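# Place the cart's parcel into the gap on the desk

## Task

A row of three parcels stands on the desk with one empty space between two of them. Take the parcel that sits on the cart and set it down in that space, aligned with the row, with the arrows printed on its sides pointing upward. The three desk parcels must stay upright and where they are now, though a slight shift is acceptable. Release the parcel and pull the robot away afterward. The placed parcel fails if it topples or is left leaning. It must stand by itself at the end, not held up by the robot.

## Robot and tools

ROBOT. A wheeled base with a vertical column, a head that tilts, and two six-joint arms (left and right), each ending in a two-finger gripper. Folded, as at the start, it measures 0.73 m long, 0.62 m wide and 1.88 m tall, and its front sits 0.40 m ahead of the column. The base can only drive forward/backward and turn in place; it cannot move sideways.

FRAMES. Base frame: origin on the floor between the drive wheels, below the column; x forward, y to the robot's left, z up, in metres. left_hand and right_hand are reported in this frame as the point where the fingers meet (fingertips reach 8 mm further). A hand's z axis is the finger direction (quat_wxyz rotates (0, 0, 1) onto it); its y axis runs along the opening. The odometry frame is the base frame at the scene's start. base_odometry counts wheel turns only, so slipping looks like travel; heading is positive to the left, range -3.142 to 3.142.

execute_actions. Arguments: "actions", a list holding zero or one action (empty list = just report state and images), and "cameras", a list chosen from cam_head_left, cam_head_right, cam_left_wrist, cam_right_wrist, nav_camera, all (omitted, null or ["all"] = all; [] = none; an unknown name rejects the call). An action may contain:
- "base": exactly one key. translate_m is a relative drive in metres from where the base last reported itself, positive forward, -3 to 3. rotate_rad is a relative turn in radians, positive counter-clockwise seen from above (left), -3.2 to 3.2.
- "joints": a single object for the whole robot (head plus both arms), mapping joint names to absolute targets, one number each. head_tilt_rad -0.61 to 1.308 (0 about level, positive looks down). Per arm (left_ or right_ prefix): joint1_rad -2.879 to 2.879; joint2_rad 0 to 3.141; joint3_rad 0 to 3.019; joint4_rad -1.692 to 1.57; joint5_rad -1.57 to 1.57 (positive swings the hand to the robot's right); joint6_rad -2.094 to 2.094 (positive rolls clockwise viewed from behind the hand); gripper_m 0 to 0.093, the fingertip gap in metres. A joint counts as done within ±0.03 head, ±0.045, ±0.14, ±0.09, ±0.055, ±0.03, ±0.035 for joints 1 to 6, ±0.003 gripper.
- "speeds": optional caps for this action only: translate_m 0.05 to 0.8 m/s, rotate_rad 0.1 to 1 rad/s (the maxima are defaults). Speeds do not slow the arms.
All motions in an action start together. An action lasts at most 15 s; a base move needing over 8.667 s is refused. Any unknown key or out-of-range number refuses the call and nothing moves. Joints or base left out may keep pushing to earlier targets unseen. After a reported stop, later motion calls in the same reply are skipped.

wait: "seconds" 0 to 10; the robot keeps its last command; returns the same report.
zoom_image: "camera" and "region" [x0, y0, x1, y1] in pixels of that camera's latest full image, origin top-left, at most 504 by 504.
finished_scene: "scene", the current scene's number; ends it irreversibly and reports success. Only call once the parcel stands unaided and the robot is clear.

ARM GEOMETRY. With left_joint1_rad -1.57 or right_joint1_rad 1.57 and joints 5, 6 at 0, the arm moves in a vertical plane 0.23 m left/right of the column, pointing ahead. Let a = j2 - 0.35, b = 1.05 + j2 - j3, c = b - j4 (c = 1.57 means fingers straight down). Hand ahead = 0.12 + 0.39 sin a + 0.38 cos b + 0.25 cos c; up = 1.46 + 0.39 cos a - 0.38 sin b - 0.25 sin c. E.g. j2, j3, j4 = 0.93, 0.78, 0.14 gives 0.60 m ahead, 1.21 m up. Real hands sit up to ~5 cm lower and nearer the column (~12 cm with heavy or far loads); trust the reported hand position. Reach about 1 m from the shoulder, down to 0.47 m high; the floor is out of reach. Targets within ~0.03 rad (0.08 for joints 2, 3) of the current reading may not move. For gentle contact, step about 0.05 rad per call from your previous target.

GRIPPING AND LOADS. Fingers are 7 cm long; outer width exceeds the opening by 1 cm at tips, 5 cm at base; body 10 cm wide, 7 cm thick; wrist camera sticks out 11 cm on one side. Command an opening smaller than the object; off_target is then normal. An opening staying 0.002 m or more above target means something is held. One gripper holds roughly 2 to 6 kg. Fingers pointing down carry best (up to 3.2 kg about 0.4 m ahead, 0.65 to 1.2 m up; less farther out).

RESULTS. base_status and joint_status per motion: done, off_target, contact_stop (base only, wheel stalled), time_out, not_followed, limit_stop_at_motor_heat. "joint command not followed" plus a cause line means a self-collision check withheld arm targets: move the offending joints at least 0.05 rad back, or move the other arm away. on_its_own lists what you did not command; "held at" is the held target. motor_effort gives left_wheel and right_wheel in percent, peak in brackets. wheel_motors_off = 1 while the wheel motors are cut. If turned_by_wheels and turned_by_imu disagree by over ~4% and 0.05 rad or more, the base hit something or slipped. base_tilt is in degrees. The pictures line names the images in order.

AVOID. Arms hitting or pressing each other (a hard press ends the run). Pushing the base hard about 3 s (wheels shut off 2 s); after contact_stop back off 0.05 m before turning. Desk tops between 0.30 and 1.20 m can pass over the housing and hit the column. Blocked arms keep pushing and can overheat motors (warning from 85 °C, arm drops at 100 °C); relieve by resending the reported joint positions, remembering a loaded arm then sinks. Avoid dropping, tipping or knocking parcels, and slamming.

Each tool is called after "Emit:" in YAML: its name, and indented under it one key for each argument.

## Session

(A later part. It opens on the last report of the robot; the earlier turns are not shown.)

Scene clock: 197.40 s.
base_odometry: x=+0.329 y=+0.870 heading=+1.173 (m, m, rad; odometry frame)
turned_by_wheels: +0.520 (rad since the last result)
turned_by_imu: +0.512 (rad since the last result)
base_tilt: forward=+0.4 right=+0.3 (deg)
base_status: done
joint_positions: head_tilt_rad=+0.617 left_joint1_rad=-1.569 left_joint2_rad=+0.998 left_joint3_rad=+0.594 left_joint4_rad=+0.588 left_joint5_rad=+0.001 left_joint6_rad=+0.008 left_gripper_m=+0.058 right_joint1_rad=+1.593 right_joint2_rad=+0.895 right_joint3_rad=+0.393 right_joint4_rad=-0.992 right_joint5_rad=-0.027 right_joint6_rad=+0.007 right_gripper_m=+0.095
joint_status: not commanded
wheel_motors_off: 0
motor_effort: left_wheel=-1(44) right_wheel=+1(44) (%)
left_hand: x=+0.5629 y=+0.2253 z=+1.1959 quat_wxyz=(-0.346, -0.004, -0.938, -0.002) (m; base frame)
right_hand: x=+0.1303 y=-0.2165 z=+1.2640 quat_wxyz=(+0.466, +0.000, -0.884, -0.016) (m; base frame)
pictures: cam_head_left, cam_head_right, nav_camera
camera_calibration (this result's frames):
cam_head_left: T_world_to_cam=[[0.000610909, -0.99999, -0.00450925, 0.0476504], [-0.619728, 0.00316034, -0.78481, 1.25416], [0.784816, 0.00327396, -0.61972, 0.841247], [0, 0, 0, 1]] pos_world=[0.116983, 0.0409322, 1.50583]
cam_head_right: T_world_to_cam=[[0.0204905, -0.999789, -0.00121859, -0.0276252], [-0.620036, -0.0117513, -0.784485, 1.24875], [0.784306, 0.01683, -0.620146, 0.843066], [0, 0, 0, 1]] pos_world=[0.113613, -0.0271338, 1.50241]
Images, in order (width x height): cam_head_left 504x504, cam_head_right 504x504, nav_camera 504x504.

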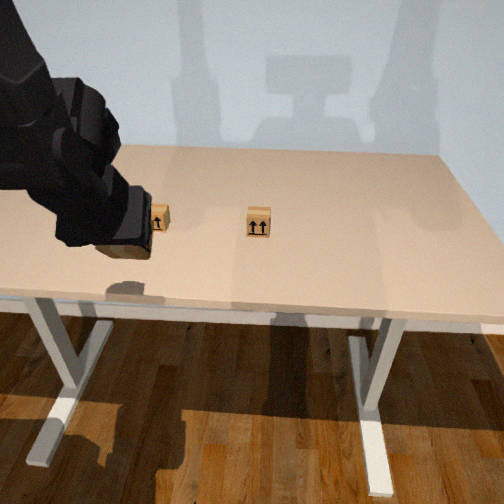

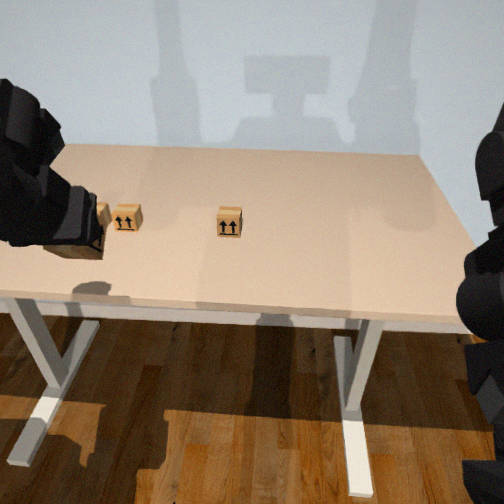

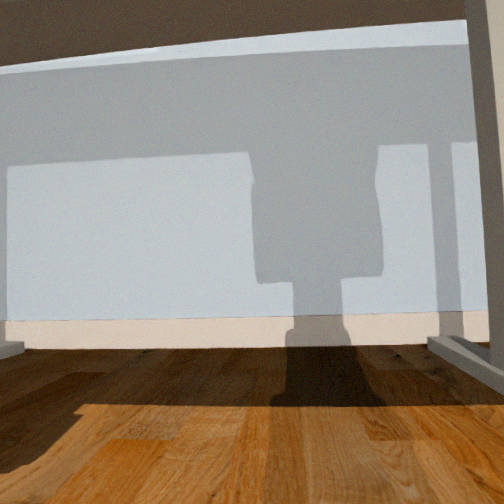

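Emit:
execute_actions:
  actions:
    - {"base":{"rotate_rad":-0.08},"joints":{"left_joint2_rad":1.9,"left_joint3_rad":1.47,"left_joint4_rad":1.42}}
  cameras: ["cam_head_left","cam_head_right","cam_left_wrist"]

Scene clock: 212.57 s.
base_odometry: x=+0.329 y=+0.870 heading=+1.093 (m, m, rad; odometry frame)
turned_by_wheels: -0.080 (rad since the last result)
turned_by_imu: -0.079 (rad since the last result)
base_tilt: forward=+0.5 right=+0.2 (deg)
base_status: done
joint_positions: head_tilt_rad=+0.617 left_joint1_rad=-1.569 left_joint2_rad=+1.918 left_joint3_rad=+1.452 left_joint4_rad=+1.399 left_joint5_rad=+0.001 left_joint6_rad=+0.008 left_gripper_m=+0.058 right_joint1_rad=+1.593 right_joint2_rad=+0.895 right_joint3_rad=+0.393 right_joint4_rad=-0.992 right_joint5_rad=-0.027 right_joint6_rad=+0.007 right_gripper_m=+0.095
joint_status: all done
wheel_motors_off: 0
motor_effort: left_wheel=+2(23) right_wheel=-1(28) (%)
left_hand: x=+0.7749 y=+0.2254 z=+1.0462 quat_wxyz=(-0.666, -0.003, -0.746, -0.003) (m; base frame)
right_hand: x=+0.1303 y=-0.2165 z=+1.2640 quat_wxyz=(+0.466, +0.000, -0.884, -0.016) (m; base frame)
pictures: cam_head_left, cam_head_right, cam_left_wrist
camera_calibration (this result's frames):
cam_head_left: T_world_to_cam=[[0.000610908, -0.99999, -0.00450925, 0.0476504], [-0.619728, 0.00316034, -0.78481, 1.25416], [0.784816, 0.00327396, -0.61972, 0.841247], [0, 0, 0, 1]] pos_world=[0.116983, 0.0409322, 1.50583]
cam_head_right: T_world_to_cam=[[0.0204905, -0.999789, -0.00121859, -0.0276252], [-0.620036, -0.0117513, -0.784485, 1.24875], [0.784306, 0.01683, -0.620146, 0.843067], [0, 0, 0, 1]] pos_world=[0.113613, -0.0271338, 1.50241]
cam_left_wrist: T_world_to_cam=[[-0.0161134, -0.999857, -0.0050715, 0.241727], [-0.683815, 0.0147204, -0.729507, 1.29106], [0.729477, -0.00828684, -0.683955, 0.275668], [0, 0, 0, 1]] pos_world=[0.685646, 0.224972, 1.1316]
Images, in order (width x height): cam_head_left 504x504, cam_head_right 504x504, cam_left_wrist 504x504.

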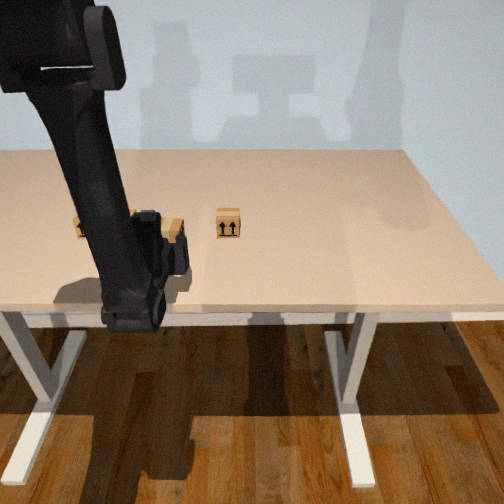

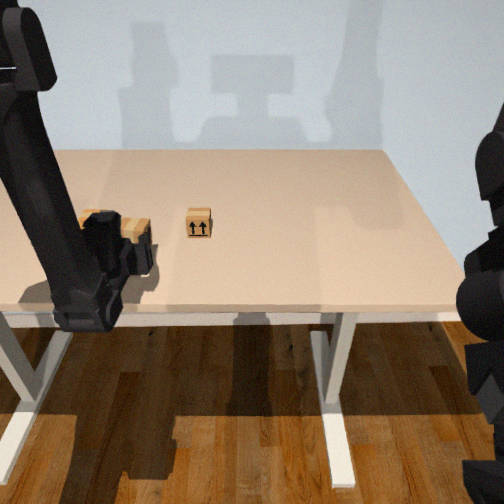

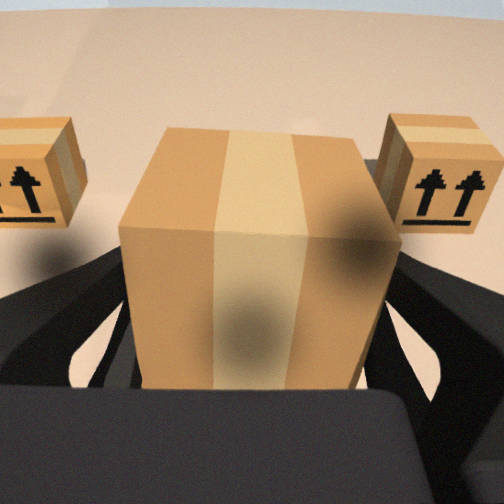

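Emit:
execute_actions:
  actions:
    - {"base":{"translate_m":0.157},"joints":{"left_joint1_rad":-1.54}}
  cameras: []

Emit:
execute_actions:
  actions:
    - {"joints":{"left_joint2_rad":2.1,"left_joint3_rad":1.71,"left_joint4_rad":1.41,"head_tilt_rad":0.8}}
  cameras: ["cam_head_left","cam_head_right","cam_left_wrist"]

Scene clock: 228.87 s.
base_odometry: x=+0.401 y=+1.009 heading=+1.095 (m, m, rad; odometry frame)
turned_by_wheels: +0.002 (rad since the last result)
turned_by_imu: +0.002 (rad since the last result)
base_tilt: forward=+0.6 right=+0.2 (deg)
base_status: done
joint_positions: head_tilt_rad=+0.617 left_joint1_rad=-1.539 left_joint2_rad=+1.913 left_joint3_rad=+1.460 left_joint4_rad=+1.401 left_joint5_rad=+0.001 left_joint6_rad=+0.008 left_gripper_m=+0.058 right_joint1_rad=+1.593 right_joint2_rad=+0.895 right_joint3_rad=+0.395 right_joint4_rad=-0.992 right_joint5_rad=-0.027 right_joint6_rad=+0.007 right_gripper_m=+0.095
joint_status: all done
wheel_motors_off: 0
motor_effort: left_wheel=+0(57) right_wheel=-1(61) (%)
left_hand: x=+0.7802 y=+0.2465 z=+1.0525 quat_wxyz=(-0.671, -0.006, -0.741, -0.018) (m; base frame)
right_hand: x=+0.1310 y=-0.2165 z=+1.2637 quat_wxyz=(+0.466, +0.000, -0.885, -0.016) (m; base frame)
pictures: none
No camera images: the call's "cameras" was empty. Leave "cameras" out to get every camera's image.

Scene clock: 229.80 s.
base_odometry: x=+0.401 y=+1.009 heading=+1.095 (m, m, rad; odometry frame)
turned_by_wheels: +0.000 (rad since the last result)
turned_by_imu: +0.000 (rad since the last result)
base_tilt: forward=+0.6 right=+0.2 (deg)
base_status: not commanded
joint_positions: head_tilt_rad=+0.802 left_joint1_rad=-1.539 left_joint2_rad=+2.104 left_joint3_rad=+1.691 left_joint4_rad=+1.415 left_joint5_rad=+0.000 left_joint6_rad=+0.002 left_gripper_m=+0.058 right_joint1_rad=+1.593 right_joint2_rad=+0.895 right_joint3_rad=+0.395 right_joint4_rad=-0.992 right_joint5_rad=-0.027 right_joint6_rad=+0.007 right_gripper_m=+0.095
joint_status: all done
wheel_motors_off: 0
motor_effort: left_wheel=+2(3) right_wheel=-3(3) (%)
left_hand: x=+0.7900 y=+0.2483 z=+0.9945 quat_wxyz=(-0.691, -0.005, -0.722, -0.016) (m; base frame)
right_hand: x=+0.1310 y=-0.2165 z=+1.2637 quat_wxyz=(+0.466, +0.000, -0.885, -0.016) (m; base frame)
pictures: cam_head_left, cam_head_right, cam_left_wrist
camera_calibration (this result's frames):
cam_head_left: T_world_to_cam=[[-0.000228592, -0.99999, -0.0045447, 0.047747], [-0.753461, 0.00316034, -0.657485, 1.06476], [0.657493, 0.00327396, -0.753454, 1.05356], [0, 0, 0, 1]] pos_world=[0.109558, 0.0409322, 1.49409]
cam_head_right: T_world_to_cam=[[0.0199171, -0.999789, -0.00496526, -0.0218267], [-0.753704, -0.0117513, -0.657109, 1.05927], [0.656912, 0.01683, -0.753779, 1.05523], [0, 0, 0, 1]] pos_world=[0.105618, -0.0271338, 1.49136]
cam_left_wrist: T_world_to_cam=[[-0.000123112, -0.999635, -0.0270207, 0.273745], [-0.63121, 0.0210353, -0.775327, 1.26581], [0.775612, 0.0169603, -0.630982, 0.134096], [0, 0, 0, 1]] pos_world=[0.695021, 0.244744, 1.07343]
Images, in order (width x height): cam_head_left 504x504, cam_head_right 504x504, cam_left_wrist 504x504.

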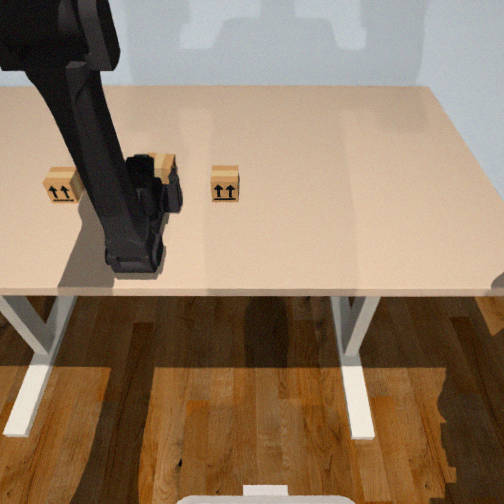

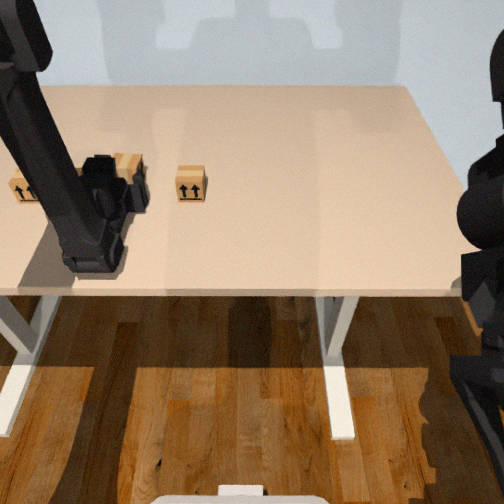

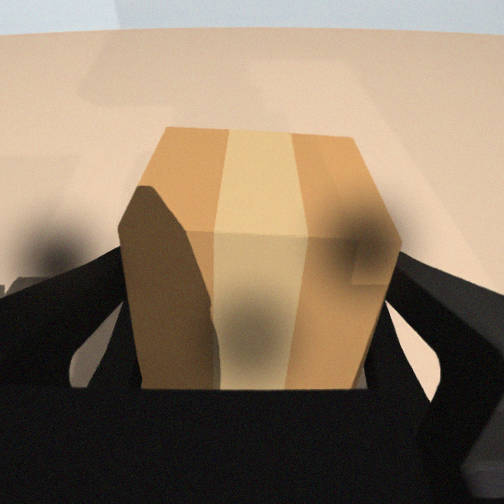

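Emit:
execute_actions:
  actions:
    - {"joints":{"left_joint1_rad":-1.565,"left_joint2_rad":2.18,"left_joint3_rad":1.79,"left_joint4_rad":1.38}}
  cameras: ["cam_head_right","cam_left_wrist"]

Emit:
zoom_image:
  camera: "cam_head_right"
  region: [0,110,240,300]

Scene clock: 239.93 s.
base_odometry: x=+0.401 y=+1.009 heading=+1.095 (m, m, rad; odometry frame)
turned_by_wheels: +0.000 (rad since the last result)
turned_by_imu: +0.000 (rad since the last result)
base_tilt: forward=+0.5 right=+0.3 (deg)
base_status: not commanded
joint_positions: head_tilt_rad=+0.802 left_joint1_rad=-1.556 left_joint2_rad=+2.139 left_joint3_rad=+1.784 left_joint4_rad=+1.395 left_joint5_rad=-0.001 left_joint6_rad=+0.011 left_gripper_m=+0.058 right_joint1_rad=+1.593 right_joint2_rad=+0.895 right_joint3_rad=+0.395 right_joint4_rad=-0.992 right_joint5_rad=-0.027 right_joint6_rad=+0.007 right_gripper_m=+0.095
joint_status: all done
wheel_motors_off: 0
motor_effort: left_wheel=+3(3) right_wheel=-3(3) (%)
left_hand: x=+0.8090 y=+0.2357 z=+0.9927 quat_wxyz=(-0.704, -0.006, -0.710, -0.011) (m; base frame)
right_hand: x=+0.1310 y=-0.2165 z=+1.2637 quat_wxyz=(+0.466, +0.000, -0.885, -0.016) (m; base frame)
pictures: cam_head_right, cam_left_wrist
camera_calibration (this result's frames):
cam_head_right: T_world_to_cam=[[0.019917, -0.999789, -0.00496566, -0.0218261], [-0.753717, -0.0117513, -0.657094, 1.05925], [0.656897, 0.01683, -0.753792, 1.05525], [0, 0, 0, 1]] pos_world=[0.105617, -0.0271338, 1.49136]
cam_left_wrist: T_world_to_cam=[[-0.00763193, -0.999731, -0.021902, 0.26211], [-0.602294, 0.0220798, -0.797969, 1.27551], [0.798238, 0.00710143, -0.602301, 0.0740703], [0, 0, 0, 1]] pos_world=[0.711108, 0.23335, 1.06817]
Images, in order (width x height): cam_head_right 504x504, cam_left_wrist 504x504.

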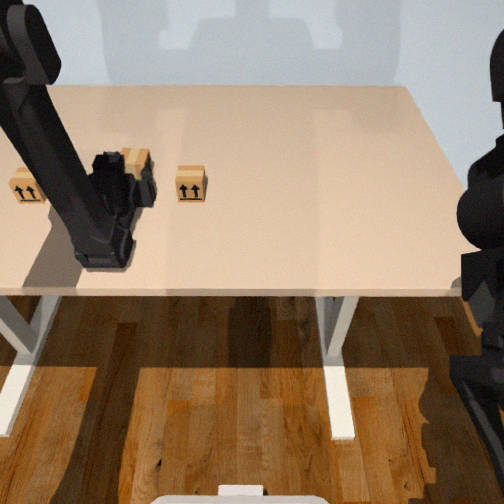

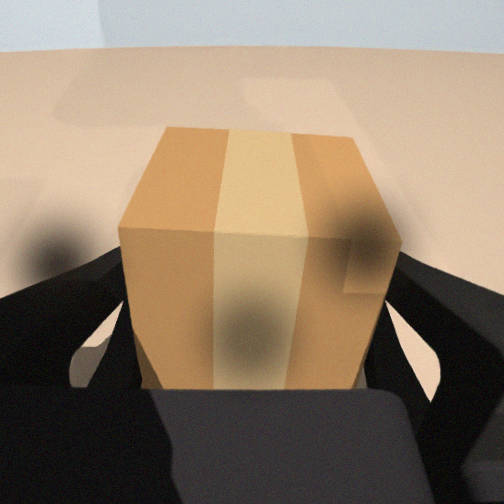

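Region (0, 110, 240, 300) of cam_head_right's 504x504 image, scaled by 2.100, with more detail than that image has; it fills the top 399 rows of this view, and the rest is white.

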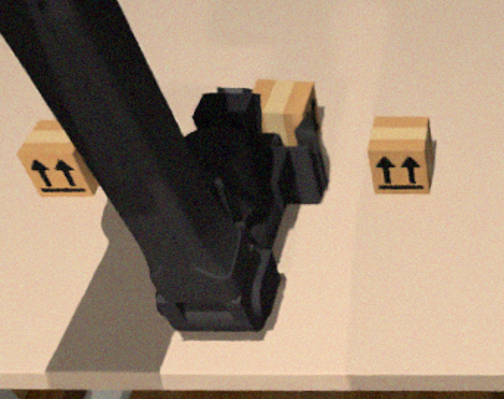

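Emit:
execute_actions:
  actions:
    - {"joints":{"left_joint2_rad":2.07,"left_joint3_rad":1.68,"left_joint4_rad":1.26}}
  cameras: ["cam_head_right","cam_left_wrist"]

Emit:
zoom_image:
  camera: "cam_head_right"
  region: [0,110,240,300]

Scene clock: 249.80 s.
base_odometry: x=+0.401 y=+1.009 heading=+1.095 (m, m, rad; odometry frame)
turned_by_wheels: +0.000 (rad since the last result)
turned_by_imu: +0.000 (rad since the last result)
base_tilt: forward=+0.6 right=+0.2 (deg)
base_status: not commanded
joint_positions: head_tilt_rad=+0.802 left_joint1_rad=-1.557 left_joint2_rad=+2.051 left_joint3_rad=+1.693 left_joint4_rad=+1.274 left_joint5_rad=-0.001 left_joint6_rad=+0.002 left_gripper_m=+0.058 right_joint1_rad=+1.593 right_joint2_rad=+0.895 right_joint3_rad=+0.395 right_joint4_rad=-0.992 right_joint5_rad=-0.027 right_joint6_rad=+0.007 right_gripper_m=+0.095
joint_status: all done
wheel_motors_off: 0
motor_effort: left_wheel=+3(3) right_wheel=-3(3) (%)
left_hand: x=+0.8119 y=+0.2354 z=+0.9957 quat_wxyz=(-0.659, -0.002, -0.752, -0.008) (m; base frame)
right_hand: x=+0.1310 y=-0.2165 z=+1.2637 quat_wxyz=(+0.466, +0.000, -0.885, -0.016) (m; base frame)
pictures: cam_head_right, cam_left_wrist
camera_calibration (this result's frames):
cam_head_right: T_world_to_cam=[[0.0199169, -0.999789, -0.00496594, -0.0218256], [-0.753726, -0.0117513, -0.657084, 1.05923], [0.656887, 0.01683, -0.753801, 1.05527], [0, 0, 0, 1]] pos_world=[0.105616, -0.0271338, 1.49136]
cam_left_wrist: T_world_to_cam=[[-0.0076694, -0.999915, -0.0105892, 0.250698], [-0.69633, 0.0129404, -0.717605, 1.27809], [0.717681, 0.00186999, -0.69637, 0.233825], [0, 0, 0, 1]] pos_world=[0.724081, 0.233701, 1.08264]
Images, in order (width x height): cam_head_right 504x504, cam_left_wrist 504x504.

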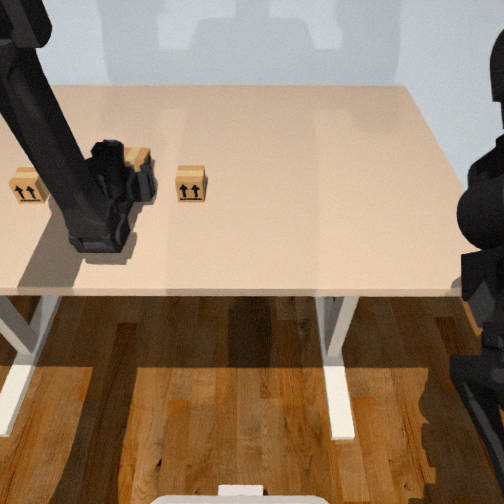

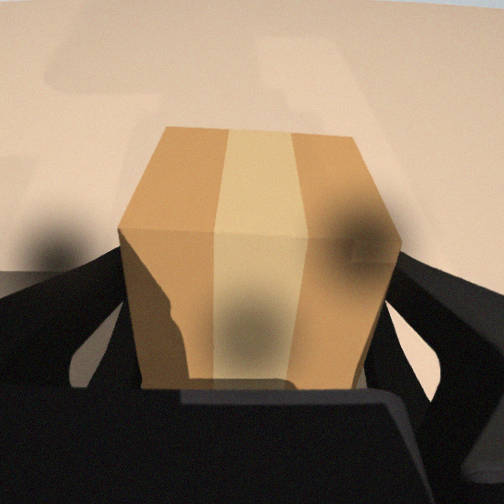

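Region (0, 110, 240, 300) of cam_head_right's 504x504 image, scaled by 2.100, with more detail than that image has; it fills the top 399 rows of this view, and the rest is white.

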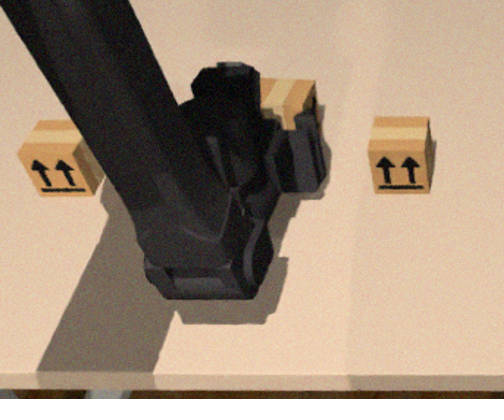

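Emit:
execute_actions:
  actions:
    - {"joints":{"left_joint2_rad":2.105,"left_joint4_rad":1.25}}
  cameras: ["cam_head_right","cam_left_wrist"]

Emit:
zoom_image:
  camera: "cam_head_right"
  region: [0,110,240,300]

Scene clock: 257.83 s.
base_odometry: x=+0.401 y=+1.009 heading=+1.095 (m, m, rad; odometry frame)
turned_by_wheels: +0.000 (rad since the last result)
turned_by_imu: +0.000 (rad since the last result)
base_tilt: forward=+0.6 right=+0.3 (deg)
base_status: not commanded
joint_positions: head_tilt_rad=+0.802 left_joint1_rad=-1.557 left_joint2_rad=+2.052 left_joint3_rad=+1.693 left_joint4_rad=+1.273 left_joint5_rad=-0.001 left_joint6_rad=-0.002 left_gripper_m=+0.058 right_joint1_rad=+1.593 right_joint2_rad=+0.895 right_joint3_rad=+0.395 right_joint4_rad=-0.992 right_joint5_rad=-0.027 right_joint6_rad=+0.007 right_gripper_m=+0.095
joint_status: all done
wheel_motors_off: 0
motor_effort: left_wheel=+3(3) right_wheel=-3(3) (%)
left_hand: x=+0.8111 y=+0.2354 z=+0.9944 quat_wxyz=(-0.658, +0.000, -0.753, -0.006) (m; base frame)
right_hand: x=+0.1310 y=-0.2165 z=+1.2637 quat_wxyz=(+0.466, +0.000, -0.885, -0.016) (m; base frame)
pictures: cam_head_right, cam_left_wrist
camera_calibration (this result's frames):
cam_head_right: T_world_to_cam=[[0.0199169, -0.999789, -0.00496602, -0.0218255], [-0.753729, -0.0117513, -0.657081, 1.05923], [0.656884, 0.01683, -0.753804, 1.05527], [0, 0, 0, 1]] pos_world=[0.105616, -0.0271338, 1.49136]
cam_left_wrist: T_world_to_cam=[[-0.00705505, -0.999957, -0.00601954, 0.245657], [-0.697947, 0.00923497, -0.71609, 1.27737], [0.716114, -0.000850725, -0.697983, 0.237003], [0, 0, 0, 1]] pos_world=[0.723548, 0.234052, 1.08161]
Images, in order (width x height): cam_head_right 504x504, cam_left_wrist 504x504.

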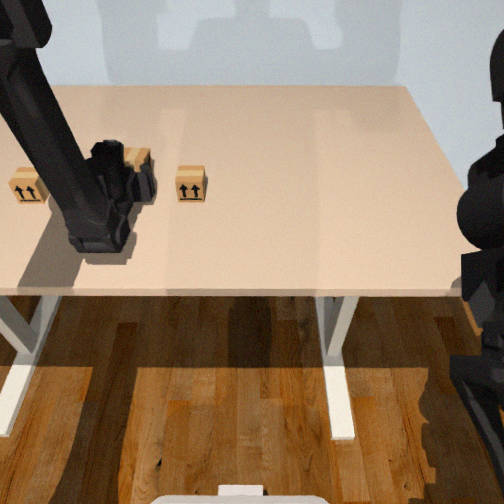

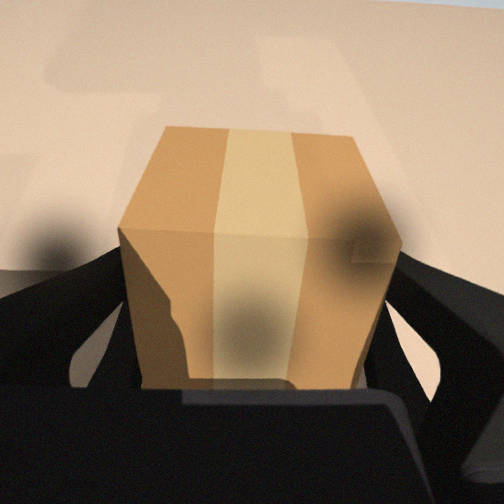

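Region (0, 110, 240, 300) of cam_head_right's 504x504 image, scaled by 2.100, with more detail than that image has; it fills the top 399 rows of this view, and the rest is white.

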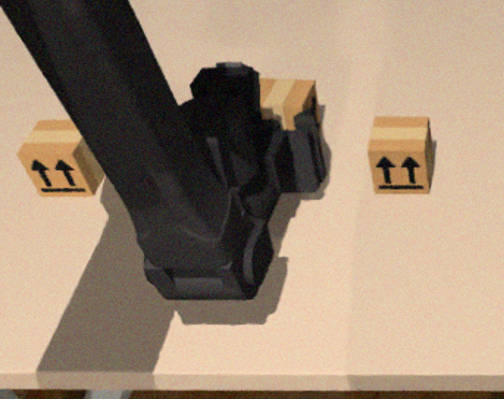

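Emit:
execute_actions:
  actions:
    - {"base":{"translate_m":-0.045},"speeds":{"translate_m":0.1}}
  cameras: ["cam_head_right","cam_left_wrist"]

Emit:
zoom_image:
  camera: "cam_head_right"
  region: [0,110,240,300]

Scene clock: 270.97 s.
base_odometry: x=+0.380 y=+0.969 heading=+1.094 (m, m, rad; odometry frame)
turned_by_wheels: -0.001 (rad since the last result)
turned_by_imu: -0.001 (rad since the last result)
base_tilt: forward=+0.5 right=+0.1 (deg)
base_status: done
joint_positions: head_tilt_rad=+0.803 left_joint1_rad=-1.559 left_joint2_rad=+2.053 left_joint3_rad=+1.694 left_joint4_rad=+1.274 left_joint5_rad=-0.001 left_joint6_rad=-0.004 left_gripper_m=+0.058 right_joint1_rad=+1.593 right_joint2_rad=+0.895 right_joint3_rad=+0.391 right_joint4_rad=-0.992 right_joint5_rad=-0.027 right_joint6_rad=+0.007 right_gripper_m=+0.095
joint_status: not commanded
wheel_motors_off: 0
motor_effort: left_wheel=-1(31) right_wheel=+1(48) (%)
left_hand: x=+0.8113 y=+0.2334 z=+0.9944 quat_wxyz=(-0.659, +0.001, -0.752, -0.005) (m; base frame)
right_hand: x=+0.1289 y=-0.2165 z=+1.2645 quat_wxyz=(+0.468, +0.000, -0.884, -0.016) (m; base frame)
pictures: cam_head_right, cam_left_wrist
camera_calibration (this result's frames):
cam_head_right: T_world_to_cam=[[0.0199133, -0.999789, -0.00498034, -0.0218033], [-0.754201, -0.0117513, -0.656538, 1.05842], [0.656341, 0.01683, -0.754276, 1.05602], [0, 0, 0, 1]] pos_world=[0.105581, -0.0271338, 1.49132]
cam_left_wrist: T_world_to_cam=[[-0.00776687, -0.999968, -0.00188329, 0.240147], [-0.697107, 0.00676475, -0.716935, 1.27822], [0.716925, -0.00425548, -0.697137, 0.236182], [0, 0, 0, 1]] pos_world=[0.7236, 0.232498, 1.08151]
Images, in order (width x height): cam_head_right 504x504, cam_left_wrist 504x504.

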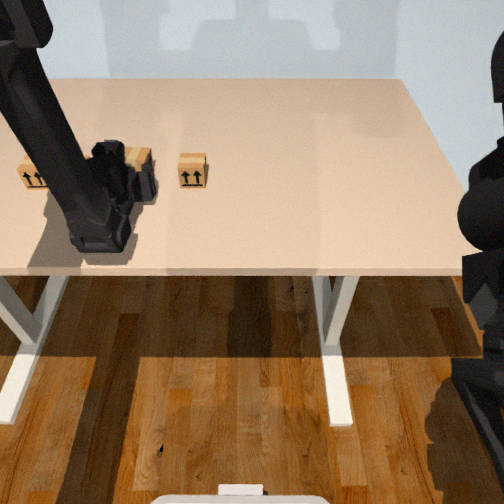

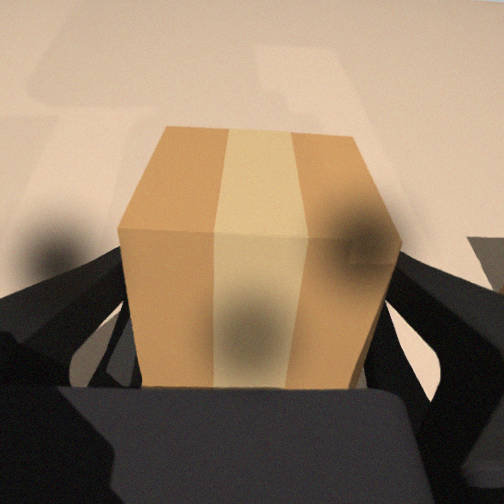

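Region (0, 110, 240, 300) of cam_head_right's 504x504 image, scaled by 2.100, with more detail than that image has; it fills the top 399 rows of this view, and the rest is white.

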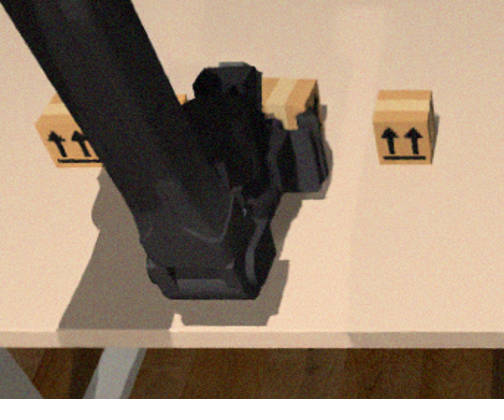

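Emit:
execute_actions:
  actions:
    - {"joints":{"left_joint4_rad":1.19}}
  cameras: ["cam_head_right","cam_left_wrist"]

Emit:
zoom_image:
  camera: "cam_head_right"
  region: [0,110,240,300]

Scene clock: 293.40 s.
base_odometry: x=+0.380 y=+0.969 heading=+1.094 (m, m, rad; odometry frame)
turned_by_wheels: +0.000 (rad since the last result)
turned_by_imu: +0.000 (rad since the last result)
base_tilt: forward=+0.6 right=+0.2 (deg)
base_status: not commanded
joint_positions: head_tilt_rad=+0.803 left_joint1_rad=-1.559 left_joint2_rad=+2.047 left_joint3_rad=+1.694 left_joint4_rad=+1.251 left_joint5_rad=-0.001 left_joint6_rad=-0.011 left_gripper_m=+0.058 right_joint1_rad=+1.593 right_joint2_rad=+0.895 right_joint3_rad=+0.391 right_joint4_rad=-0.992 right_joint5_rad=-0.027 right_joint6_rad=+0.007 right_gripper_m=+0.095
joint_status: left_joint4_rad time_out (moved -0.023 of -0.084)
wheel_motors_off: 0
on_its_own: left_joint4_rad reads +1.251 and still pushes toward +1.190 since a time_out
motor_effort: left_wheel=-1(2) right_wheel=+0(1) (%)
left_hand: x=+0.8133 y=+0.2335 z=+0.9931 quat_wxyz=(-0.652, +0.003, -0.758, -0.002) (m; base frame)
right_hand: x=+0.1289 y=-0.2165 z=+1.2645 quat_wxyz=(+0.468, +0.000, -0.884, -0.016) (m; base frame)
pictures: cam_head_right, cam_left_wrist
camera_calibration (this result's frames):
cam_head_right: T_world_to_cam=[[0.0199133, -0.999789, -0.00498034, -0.0218033], [-0.754201, -0.0117513, -0.656538, 1.05842], [0.656342, 0.01683, -0.754276, 1.05602], [0, 0, 0, 1]] pos_world=[0.105581, -0.0271338, 1.49132]
cam_left_wrist: T_world_to_cam=[[-0.00666591, -0.999966, 0.00475361, 0.232699], [-0.709009, 0.001374, -0.705198, 1.27794], [0.705168, -0.00807114, -0.708994, 0.256001], [0, 0, 0, 1]] pos_world=[0.727097, 0.233001, 1.0816]
Images, in order (width x height): cam_head_right 504x504, cam_left_wrist 504x504.

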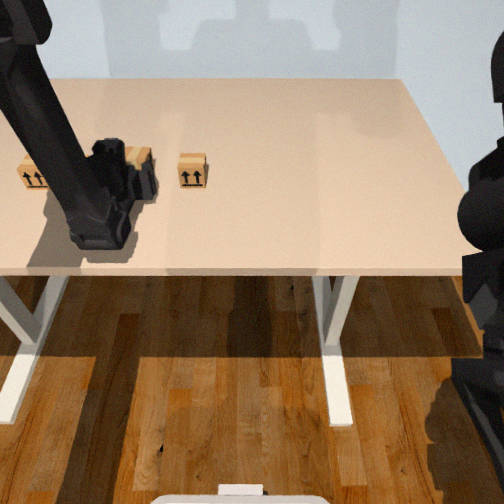

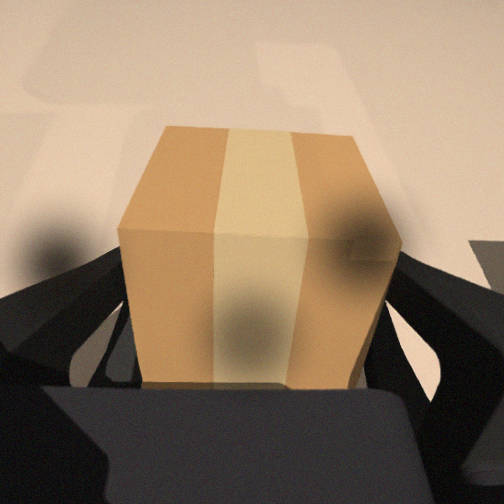

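Region (0, 110, 240, 300) of cam_head_right's 504x504 image, scaled by 2.100, with more detail than that image has; it fills the top 399 rows of this view, and the rest is white.

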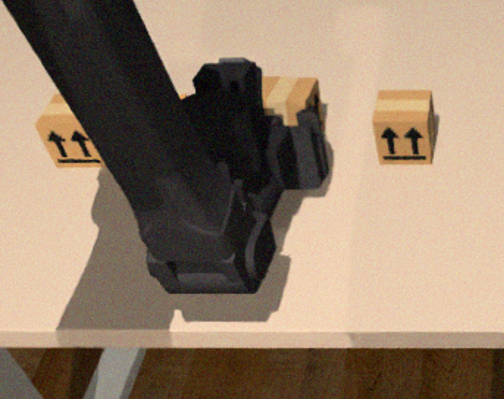

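Touching the desk. I'll ease the push, back up another 3 cm and release.

Emit:
execute_actions:
  actions:
    - {"base":{"translate_m":-0.03},"speeds":{"translate_m":0.1},"joints":{"left_joint2_rad":2.05,"left_joint4_rad":1.27}}
  cameras: []

Emit:
execute_actions:
  actions:
    - {"joints":{"left_gripper_m":0.085}}
  cameras: ["cam_left_wrist"]

Emit:
execute_actions:
  actions:
    - {"base":{"translate_m":-0.12}}
  cameras: ["cam_head_right","cam_left_wrist"]

Scene clock: 300.73 s.
base_odometry: x=+0.367 y=+0.942 heading=+1.092 (m, m, rad; odometry frame)
turned_by_wheels: -0.001 (rad since the last result)
turned_by_imu: -0.001 (rad since the last result)
base_tilt: forward=+0.6 right=+0.2 (deg)
base_status: done
joint_positions: head_tilt_rad=+0.803 left_joint1_rad=-1.560 left_joint2_rad=+2.043 left_joint3_rad=+1.683 left_joint4_rad=+1.267 left_joint5_rad=-0.001 left_joint6_rad=-0.010 left_gripper_m=+0.058 right_joint1_rad=+1.593 right_joint2_rad=+0.895 right_joint3_rad=+0.392 right_joint4_rad=-0.992 right_joint5_rad=-0.027 right_joint6_rad=+0.007 right_gripper_m=+0.095
joint_status: all done
wheel_motors_off: 0
motor_effort: left_wheel=-1(41) right_wheel=+1(48) (%)
left_hand: x=+0.8114 y=+0.2328 z=+0.9965 quat_wxyz=(-0.656, +0.003, -0.755, -0.002) (m; base frame)
right_hand: x=+0.1293 y=-0.2165 z=+1.2644 quat_wxyz=(+0.467, +0.000, -0.884, -0.016) (m; base frame)
pictures: none
No camera images: the call's "cameras" was empty. Leave "cameras" out to get every camera's image.

Scene clock: 301.33 s.
base_odometry: x=+0.367 y=+0.942 heading=+1.092 (m, m, rad; odometry frame)
turned_by_wheels: +0.000 (rad since the last result)
turned_by_imu: +0.000 (rad since the last result)
base_tilt: forward=+0.6 right=+0.2 (deg)
base_status: not commanded
joint_positions: head_tilt_rad=+0.803 left_joint1_rad=-1.560 left_joint2_rad=+2.043 left_joint3_rad=+1.683 left_joint4_rad=+1.267 left_joint5_rad=-0.001 left_joint6_rad=-0.008 left_gripper_m=+0.085 right_joint1_rad=+1.593 right_joint2_rad=+0.895 right_joint3_rad=+0.392 right_joint4_rad=-0.992 right_joint5_rad=-0.027 right_joint6_rad=+0.007 right_gripper_m=+0.095
joint_status: all done
wheel_motors_off: 0
motor_effort: left_wheel=-1(1) right_wheel=+1(0) (%)
left_hand: x=+0.8114 y=+0.2328 z=+0.9965 quat_wxyz=(-0.656, +0.003, -0.755, -0.003) (m; base frame)
right_hand: x=+0.1293 y=-0.2165 z=+1.2644 quat_wxyz=(+0.467, +0.000, -0.884, -0.016) (m; base frame)
pictures: cam_left_wrist
camera_calibration (this result's frames):
cam_left_wrist: T_world_to_cam=[[-0.00750987, -0.999967, 0.00302465, 0.23445], [-0.701991, 0.00311788, -0.712179, 1.27988], [0.712146, -0.00747165, -0.701992, 0.247002], [0, 0, 0, 1]] pos_world=[0.724326, 0.232297, 1.08419]
Images, in order (width x height): cam_left_wrist 504x504.

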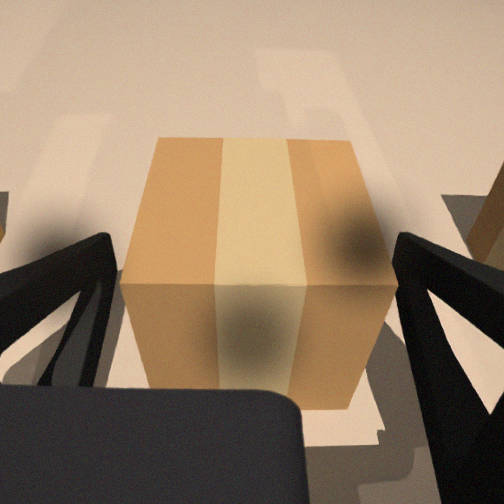

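Scene clock: 302.93 s.
base_odometry: x=+0.311 y=+0.836 heading=+1.094 (m, m, rad; odometry frame)
turned_by_wheels: +0.001 (rad since the last result)
turned_by_imu: +0.002 (rad since the last result)
base_tilt: forward=+0.6 right=+0.2 (deg)
base_status: done
joint_positions: head_tilt_rad=+0.803 left_joint1_rad=-1.561 left_joint2_rad=+2.045 left_joint3_rad=+1.678 left_joint4_rad=+1.267 left_joint5_rad=-0.001 left_joint6_rad=-0.008 left_gripper_m=+0.085 right_joint1_rad=+1.593 right_joint2_rad=+0.895 right_joint3_rad=+0.392 right_joint4_rad=-0.992 right_joint5_rad=-0.027 right_joint6_rad=+0.007 right_gripper_m=+0.095
joint_status: not commanded
wheel_motors_off: 0
motor_effort: left_wheel=+0(51) right_wheel=-2(32) (%)
left_hand: x=+0.8085 y=+0.2326 z=+0.9938 quat_wxyz=(-0.654, +0.003, -0.757, -0.003) (m; base frame)
right_hand: x=+0.1297 y=-0.2165 z=+1.2642 quat_wxyz=(+0.467, +0.000, -0.884, -0.016) (m; base frame)
pictures: cam_head_right, cam_left_wrist
camera_calibration (this result's frames):
cam_head_right: T_world_to_cam=[[0.0199107, -0.999789, -0.0049906, -0.0217874], [-0.754539, -0.0117513, -0.65615, 1.05784], [0.655953, 0.01683, -0.754614, 1.05656], [0, 0, 0, 1]] pos_world=[0.105556, -0.0271338, 1.49129]
cam_left_wrist: T_world_to_cam=[[-0.00761634, -0.999965, 0.00344277, 0.233824], [-0.706864, 0.0029486, -0.707343, 1.27511], [0.707308, -0.00782093, -0.706862, 0.256023], [0, 0, 0, 1]] pos_world=[0.722026, 0.232058, 1.08211]
Images, in order (width x height): cam_head_right 504x504, cam_left_wrist 504x504.

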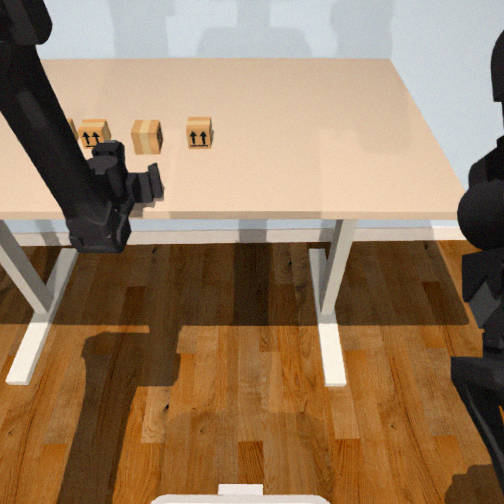

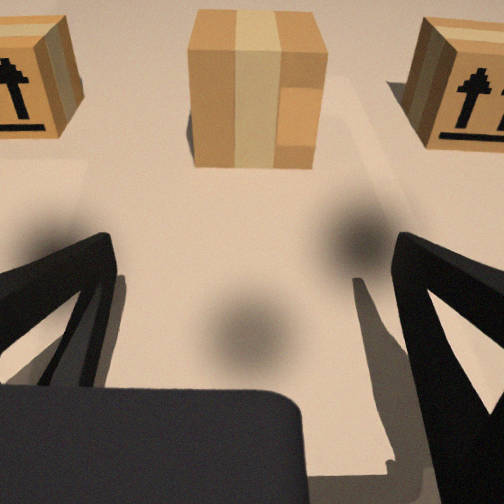

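Emit:
execute_actions:
  actions:
    - {"base":{"translate_m":0.105},"speeds":{"translate_m":0.08},"joints":{"left_gripper_m":0.03}}
  cameras: []

Emit:
execute_actions:
  actions:
    - {"base":{"translate_m":-0.13}}
  cameras: ["cam_head_right","cam_left_wrist"]

Emit:
zoom_image:
  camera: "cam_head_right"
  region: [40,80,240,200]

Scene clock: 314.53 s.
base_odometry: x=+0.360 y=+0.929 heading=+1.095 (m, m, rad; odometry frame)
turned_by_wheels: +0.002 (rad since the last result)
turned_by_imu: +0.002 (rad since the last result)
base_tilt: forward=+0.7 right=+0.2 (deg)
base_status: done
joint_positions: head_tilt_rad=+0.803 left_joint1_rad=-1.561 left_joint2_rad=+2.046 left_joint3_rad=+1.677 left_joint4_rad=+1.267 left_joint5_rad=-0.001 left_joint6_rad=-0.008 left_gripper_m=+0.030 right_joint1_rad=+1.593 right_joint2_rad=+0.895 right_joint3_rad=+0.395 right_joint4_rad=-0.992 right_joint5_rad=-0.027 right_joint6_rad=+0.007 right_gripper_m=+0.095
joint_status: all done
wheel_motors_off: 0
motor_effort: left_wheel=+1(37) right_wheel=-1(70) (%)
left_hand: x=+0.8079 y=+0.2320 z=+0.9931 quat_wxyz=(-0.653, +0.003, -0.757, -0.002) (m; base frame)
right_hand: x=+0.1308 y=-0.2165 z=+1.2638 quat_wxyz=(+0.466, +0.000, -0.885, -0.016) (m; base frame)
pictures: none
No camera images: the call's "cameras" was empty. Leave "cameras" out to get every camera's image.

Scene clock: 316.17 s.
base_odometry: x=+0.300 y=+0.814 heading=+1.097 (m, m, rad; odometry frame)
turned_by_wheels: +0.002 (rad since the last result)
turned_by_imu: +0.002 (rad since the last result)
base_tilt: forward=+0.6 right=+0.2 (deg)
base_status: done
joint_positions: head_tilt_rad=+0.803 left_joint1_rad=-1.562 left_joint2_rad=+2.047 left_joint3_rad=+1.674 left_joint4_rad=+1.267 left_joint5_rad=-0.001 left_joint6_rad=-0.008 left_gripper_m=+0.030 right_joint1_rad=+1.593 right_joint2_rad=+0.894 right_joint3_rad=+0.392 right_joint4_rad=-0.992 right_joint5_rad=-0.027 right_joint6_rad=+0.007 right_gripper_m=+0.095
joint_status: not commanded
wheel_motors_off: 0
motor_effort: left_wheel=+0(53) right_wheel=+0(41) (%)
left_hand: x=+0.8061 y=+0.2311 z=+0.9914 quat_wxyz=(-0.651, +0.003, -0.759, -0.002) (m; base frame)
right_hand: x=+0.1299 y=-0.2165 z=+1.2642 quat_wxyz=(+0.466, +0.000, -0.884, -0.016) (m; base frame)
pictures: cam_head_right, cam_left_wrist
camera_calibration (this result's frames):
cam_head_right: T_world_to_cam=[[0.0199096, -0.999789, -0.00499516, -0.0217803], [-0.75469, -0.0117513, -0.655977, 1.05758], [0.65578, 0.01683, -0.754764, 1.0568], [0, 0, 0, 1]] pos_world=[0.105545, -0.0271338, 1.49128]
cam_left_wrist: T_world_to_cam=[[-0.0084993, -0.999951, 0.00516723, 0.231361], [-0.710898, 0.00240818, -0.703291, 1.271], [0.703244, -0.00965086, -0.710883, 0.263692], [0, 0, 0, 1]] pos_world=[0.720074, 0.230834, 1.08014]
Images, in order (width x height): cam_head_right 504x504, cam_left_wrist 504x504.

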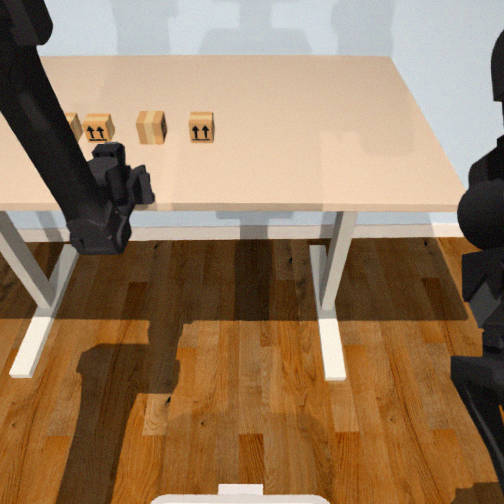

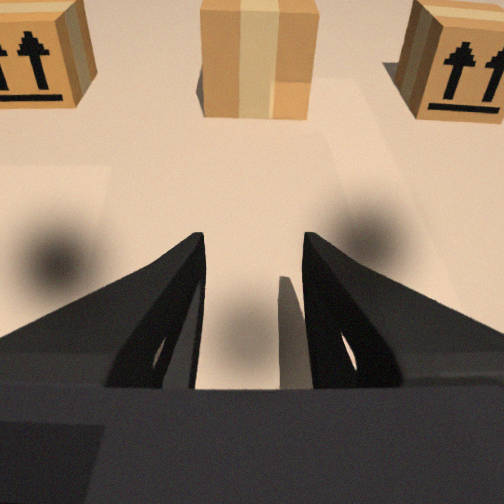

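Region (40, 80, 240, 200) of cam_head_right's 504x504 image, scaled by 2.520, with more detail than that image has; it fills the top 302 rows of this view, and the rest is white.

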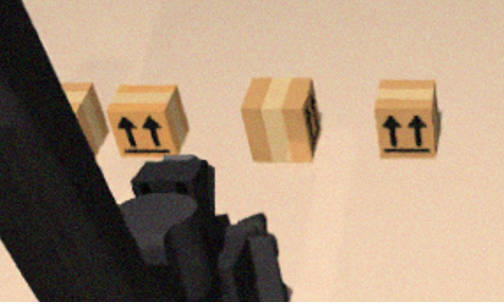

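Now it's in line with the row. I'll retreat and check the arrows.

Emit:
execute_actions:
  actions:
    - {"base":{"translate_m":-0.4},"joints":{"left_joint2_rad":1.0,"left_joint3_rad":0.55,"left_joint4_rad":0,"head_tilt_rad":0.5}}
  cameras: ["cam_head_right"]

Emit:
zoom_image:
  camera: "cam_head_right"
  region: [100,150,240,250]

Scene clock: 325.90 s.
base_odometry: x=+0.118 y=+0.458 heading=+1.098 (m, m, rad; odometry frame)
turned_by_wheels: +0.001 (rad since the last result)
turned_by_imu: +0.002 (rad since the last result)
base_tilt: forward=+0.6 right=+0.2 (deg)
base_status: done
joint_positions: head_tilt_rad=+0.518 left_joint1_rad=-1.563 left_joint2_rad=+1.010 left_joint3_rad=+0.542 left_joint4_rad=-0.002 left_joint5_rad=-0.001 left_joint6_rad=-0.008 left_gripper_m=+0.030 right_joint1_rad=+1.593 right_joint2_rad=+0.894 right_joint3_rad=+0.391 right_joint4_rad=-0.992 right_joint5_rad=-0.027 right_joint6_rad=+0.007 right_gripper_m=+0.095
joint_status: all done
wheel_motors_off: 0
motor_effort: left_wheel=+0(41) right_wheel=-1(80) (%)
left_hand: x=+0.3956 y=+0.2282 z=+1.1323 quat_wxyz=(-0.027, +0.006, -1.000, -0.004) (m; base frame)
right_hand: x=+0.1293 y=-0.2165 z=+1.2645 quat_wxyz=(+0.467, +0.000, -0.884, -0.016) (m; base frame)
pictures: cam_head_right
camera_calibration (this result's frames):
cam_head_right: T_world_to_cam=[[0.0205105, -0.999789, 0.000814902, -0.0307578], [-0.539369, -0.0117513, -0.841987, 1.33327], [0.84182, 0.01683, -0.539497, 0.71599], [0, 0, 0, 1]] pos_world=[0.11702, -0.0271338, 1.50889]
Images, in order (width x height): cam_head_right 504x504.

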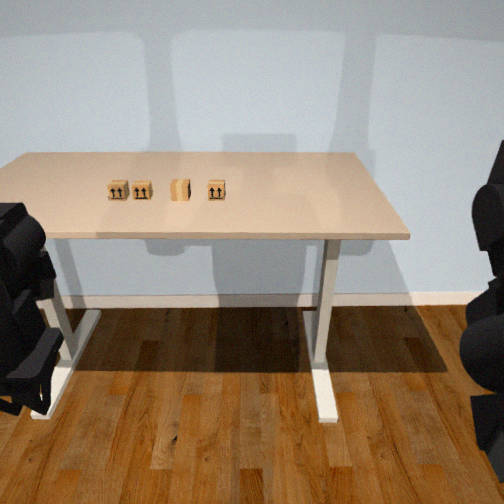

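Region (100, 150, 240, 250) of cam_head_right's 504x504 image, scaled by 3.600, with more detail than that image has; it fills the top 360 rows of this view, and the rest is white.

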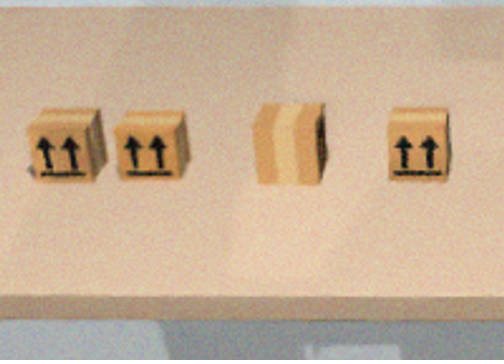

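Emit:
finished_scene:
  scene: 1

The scene is finished: the task was done.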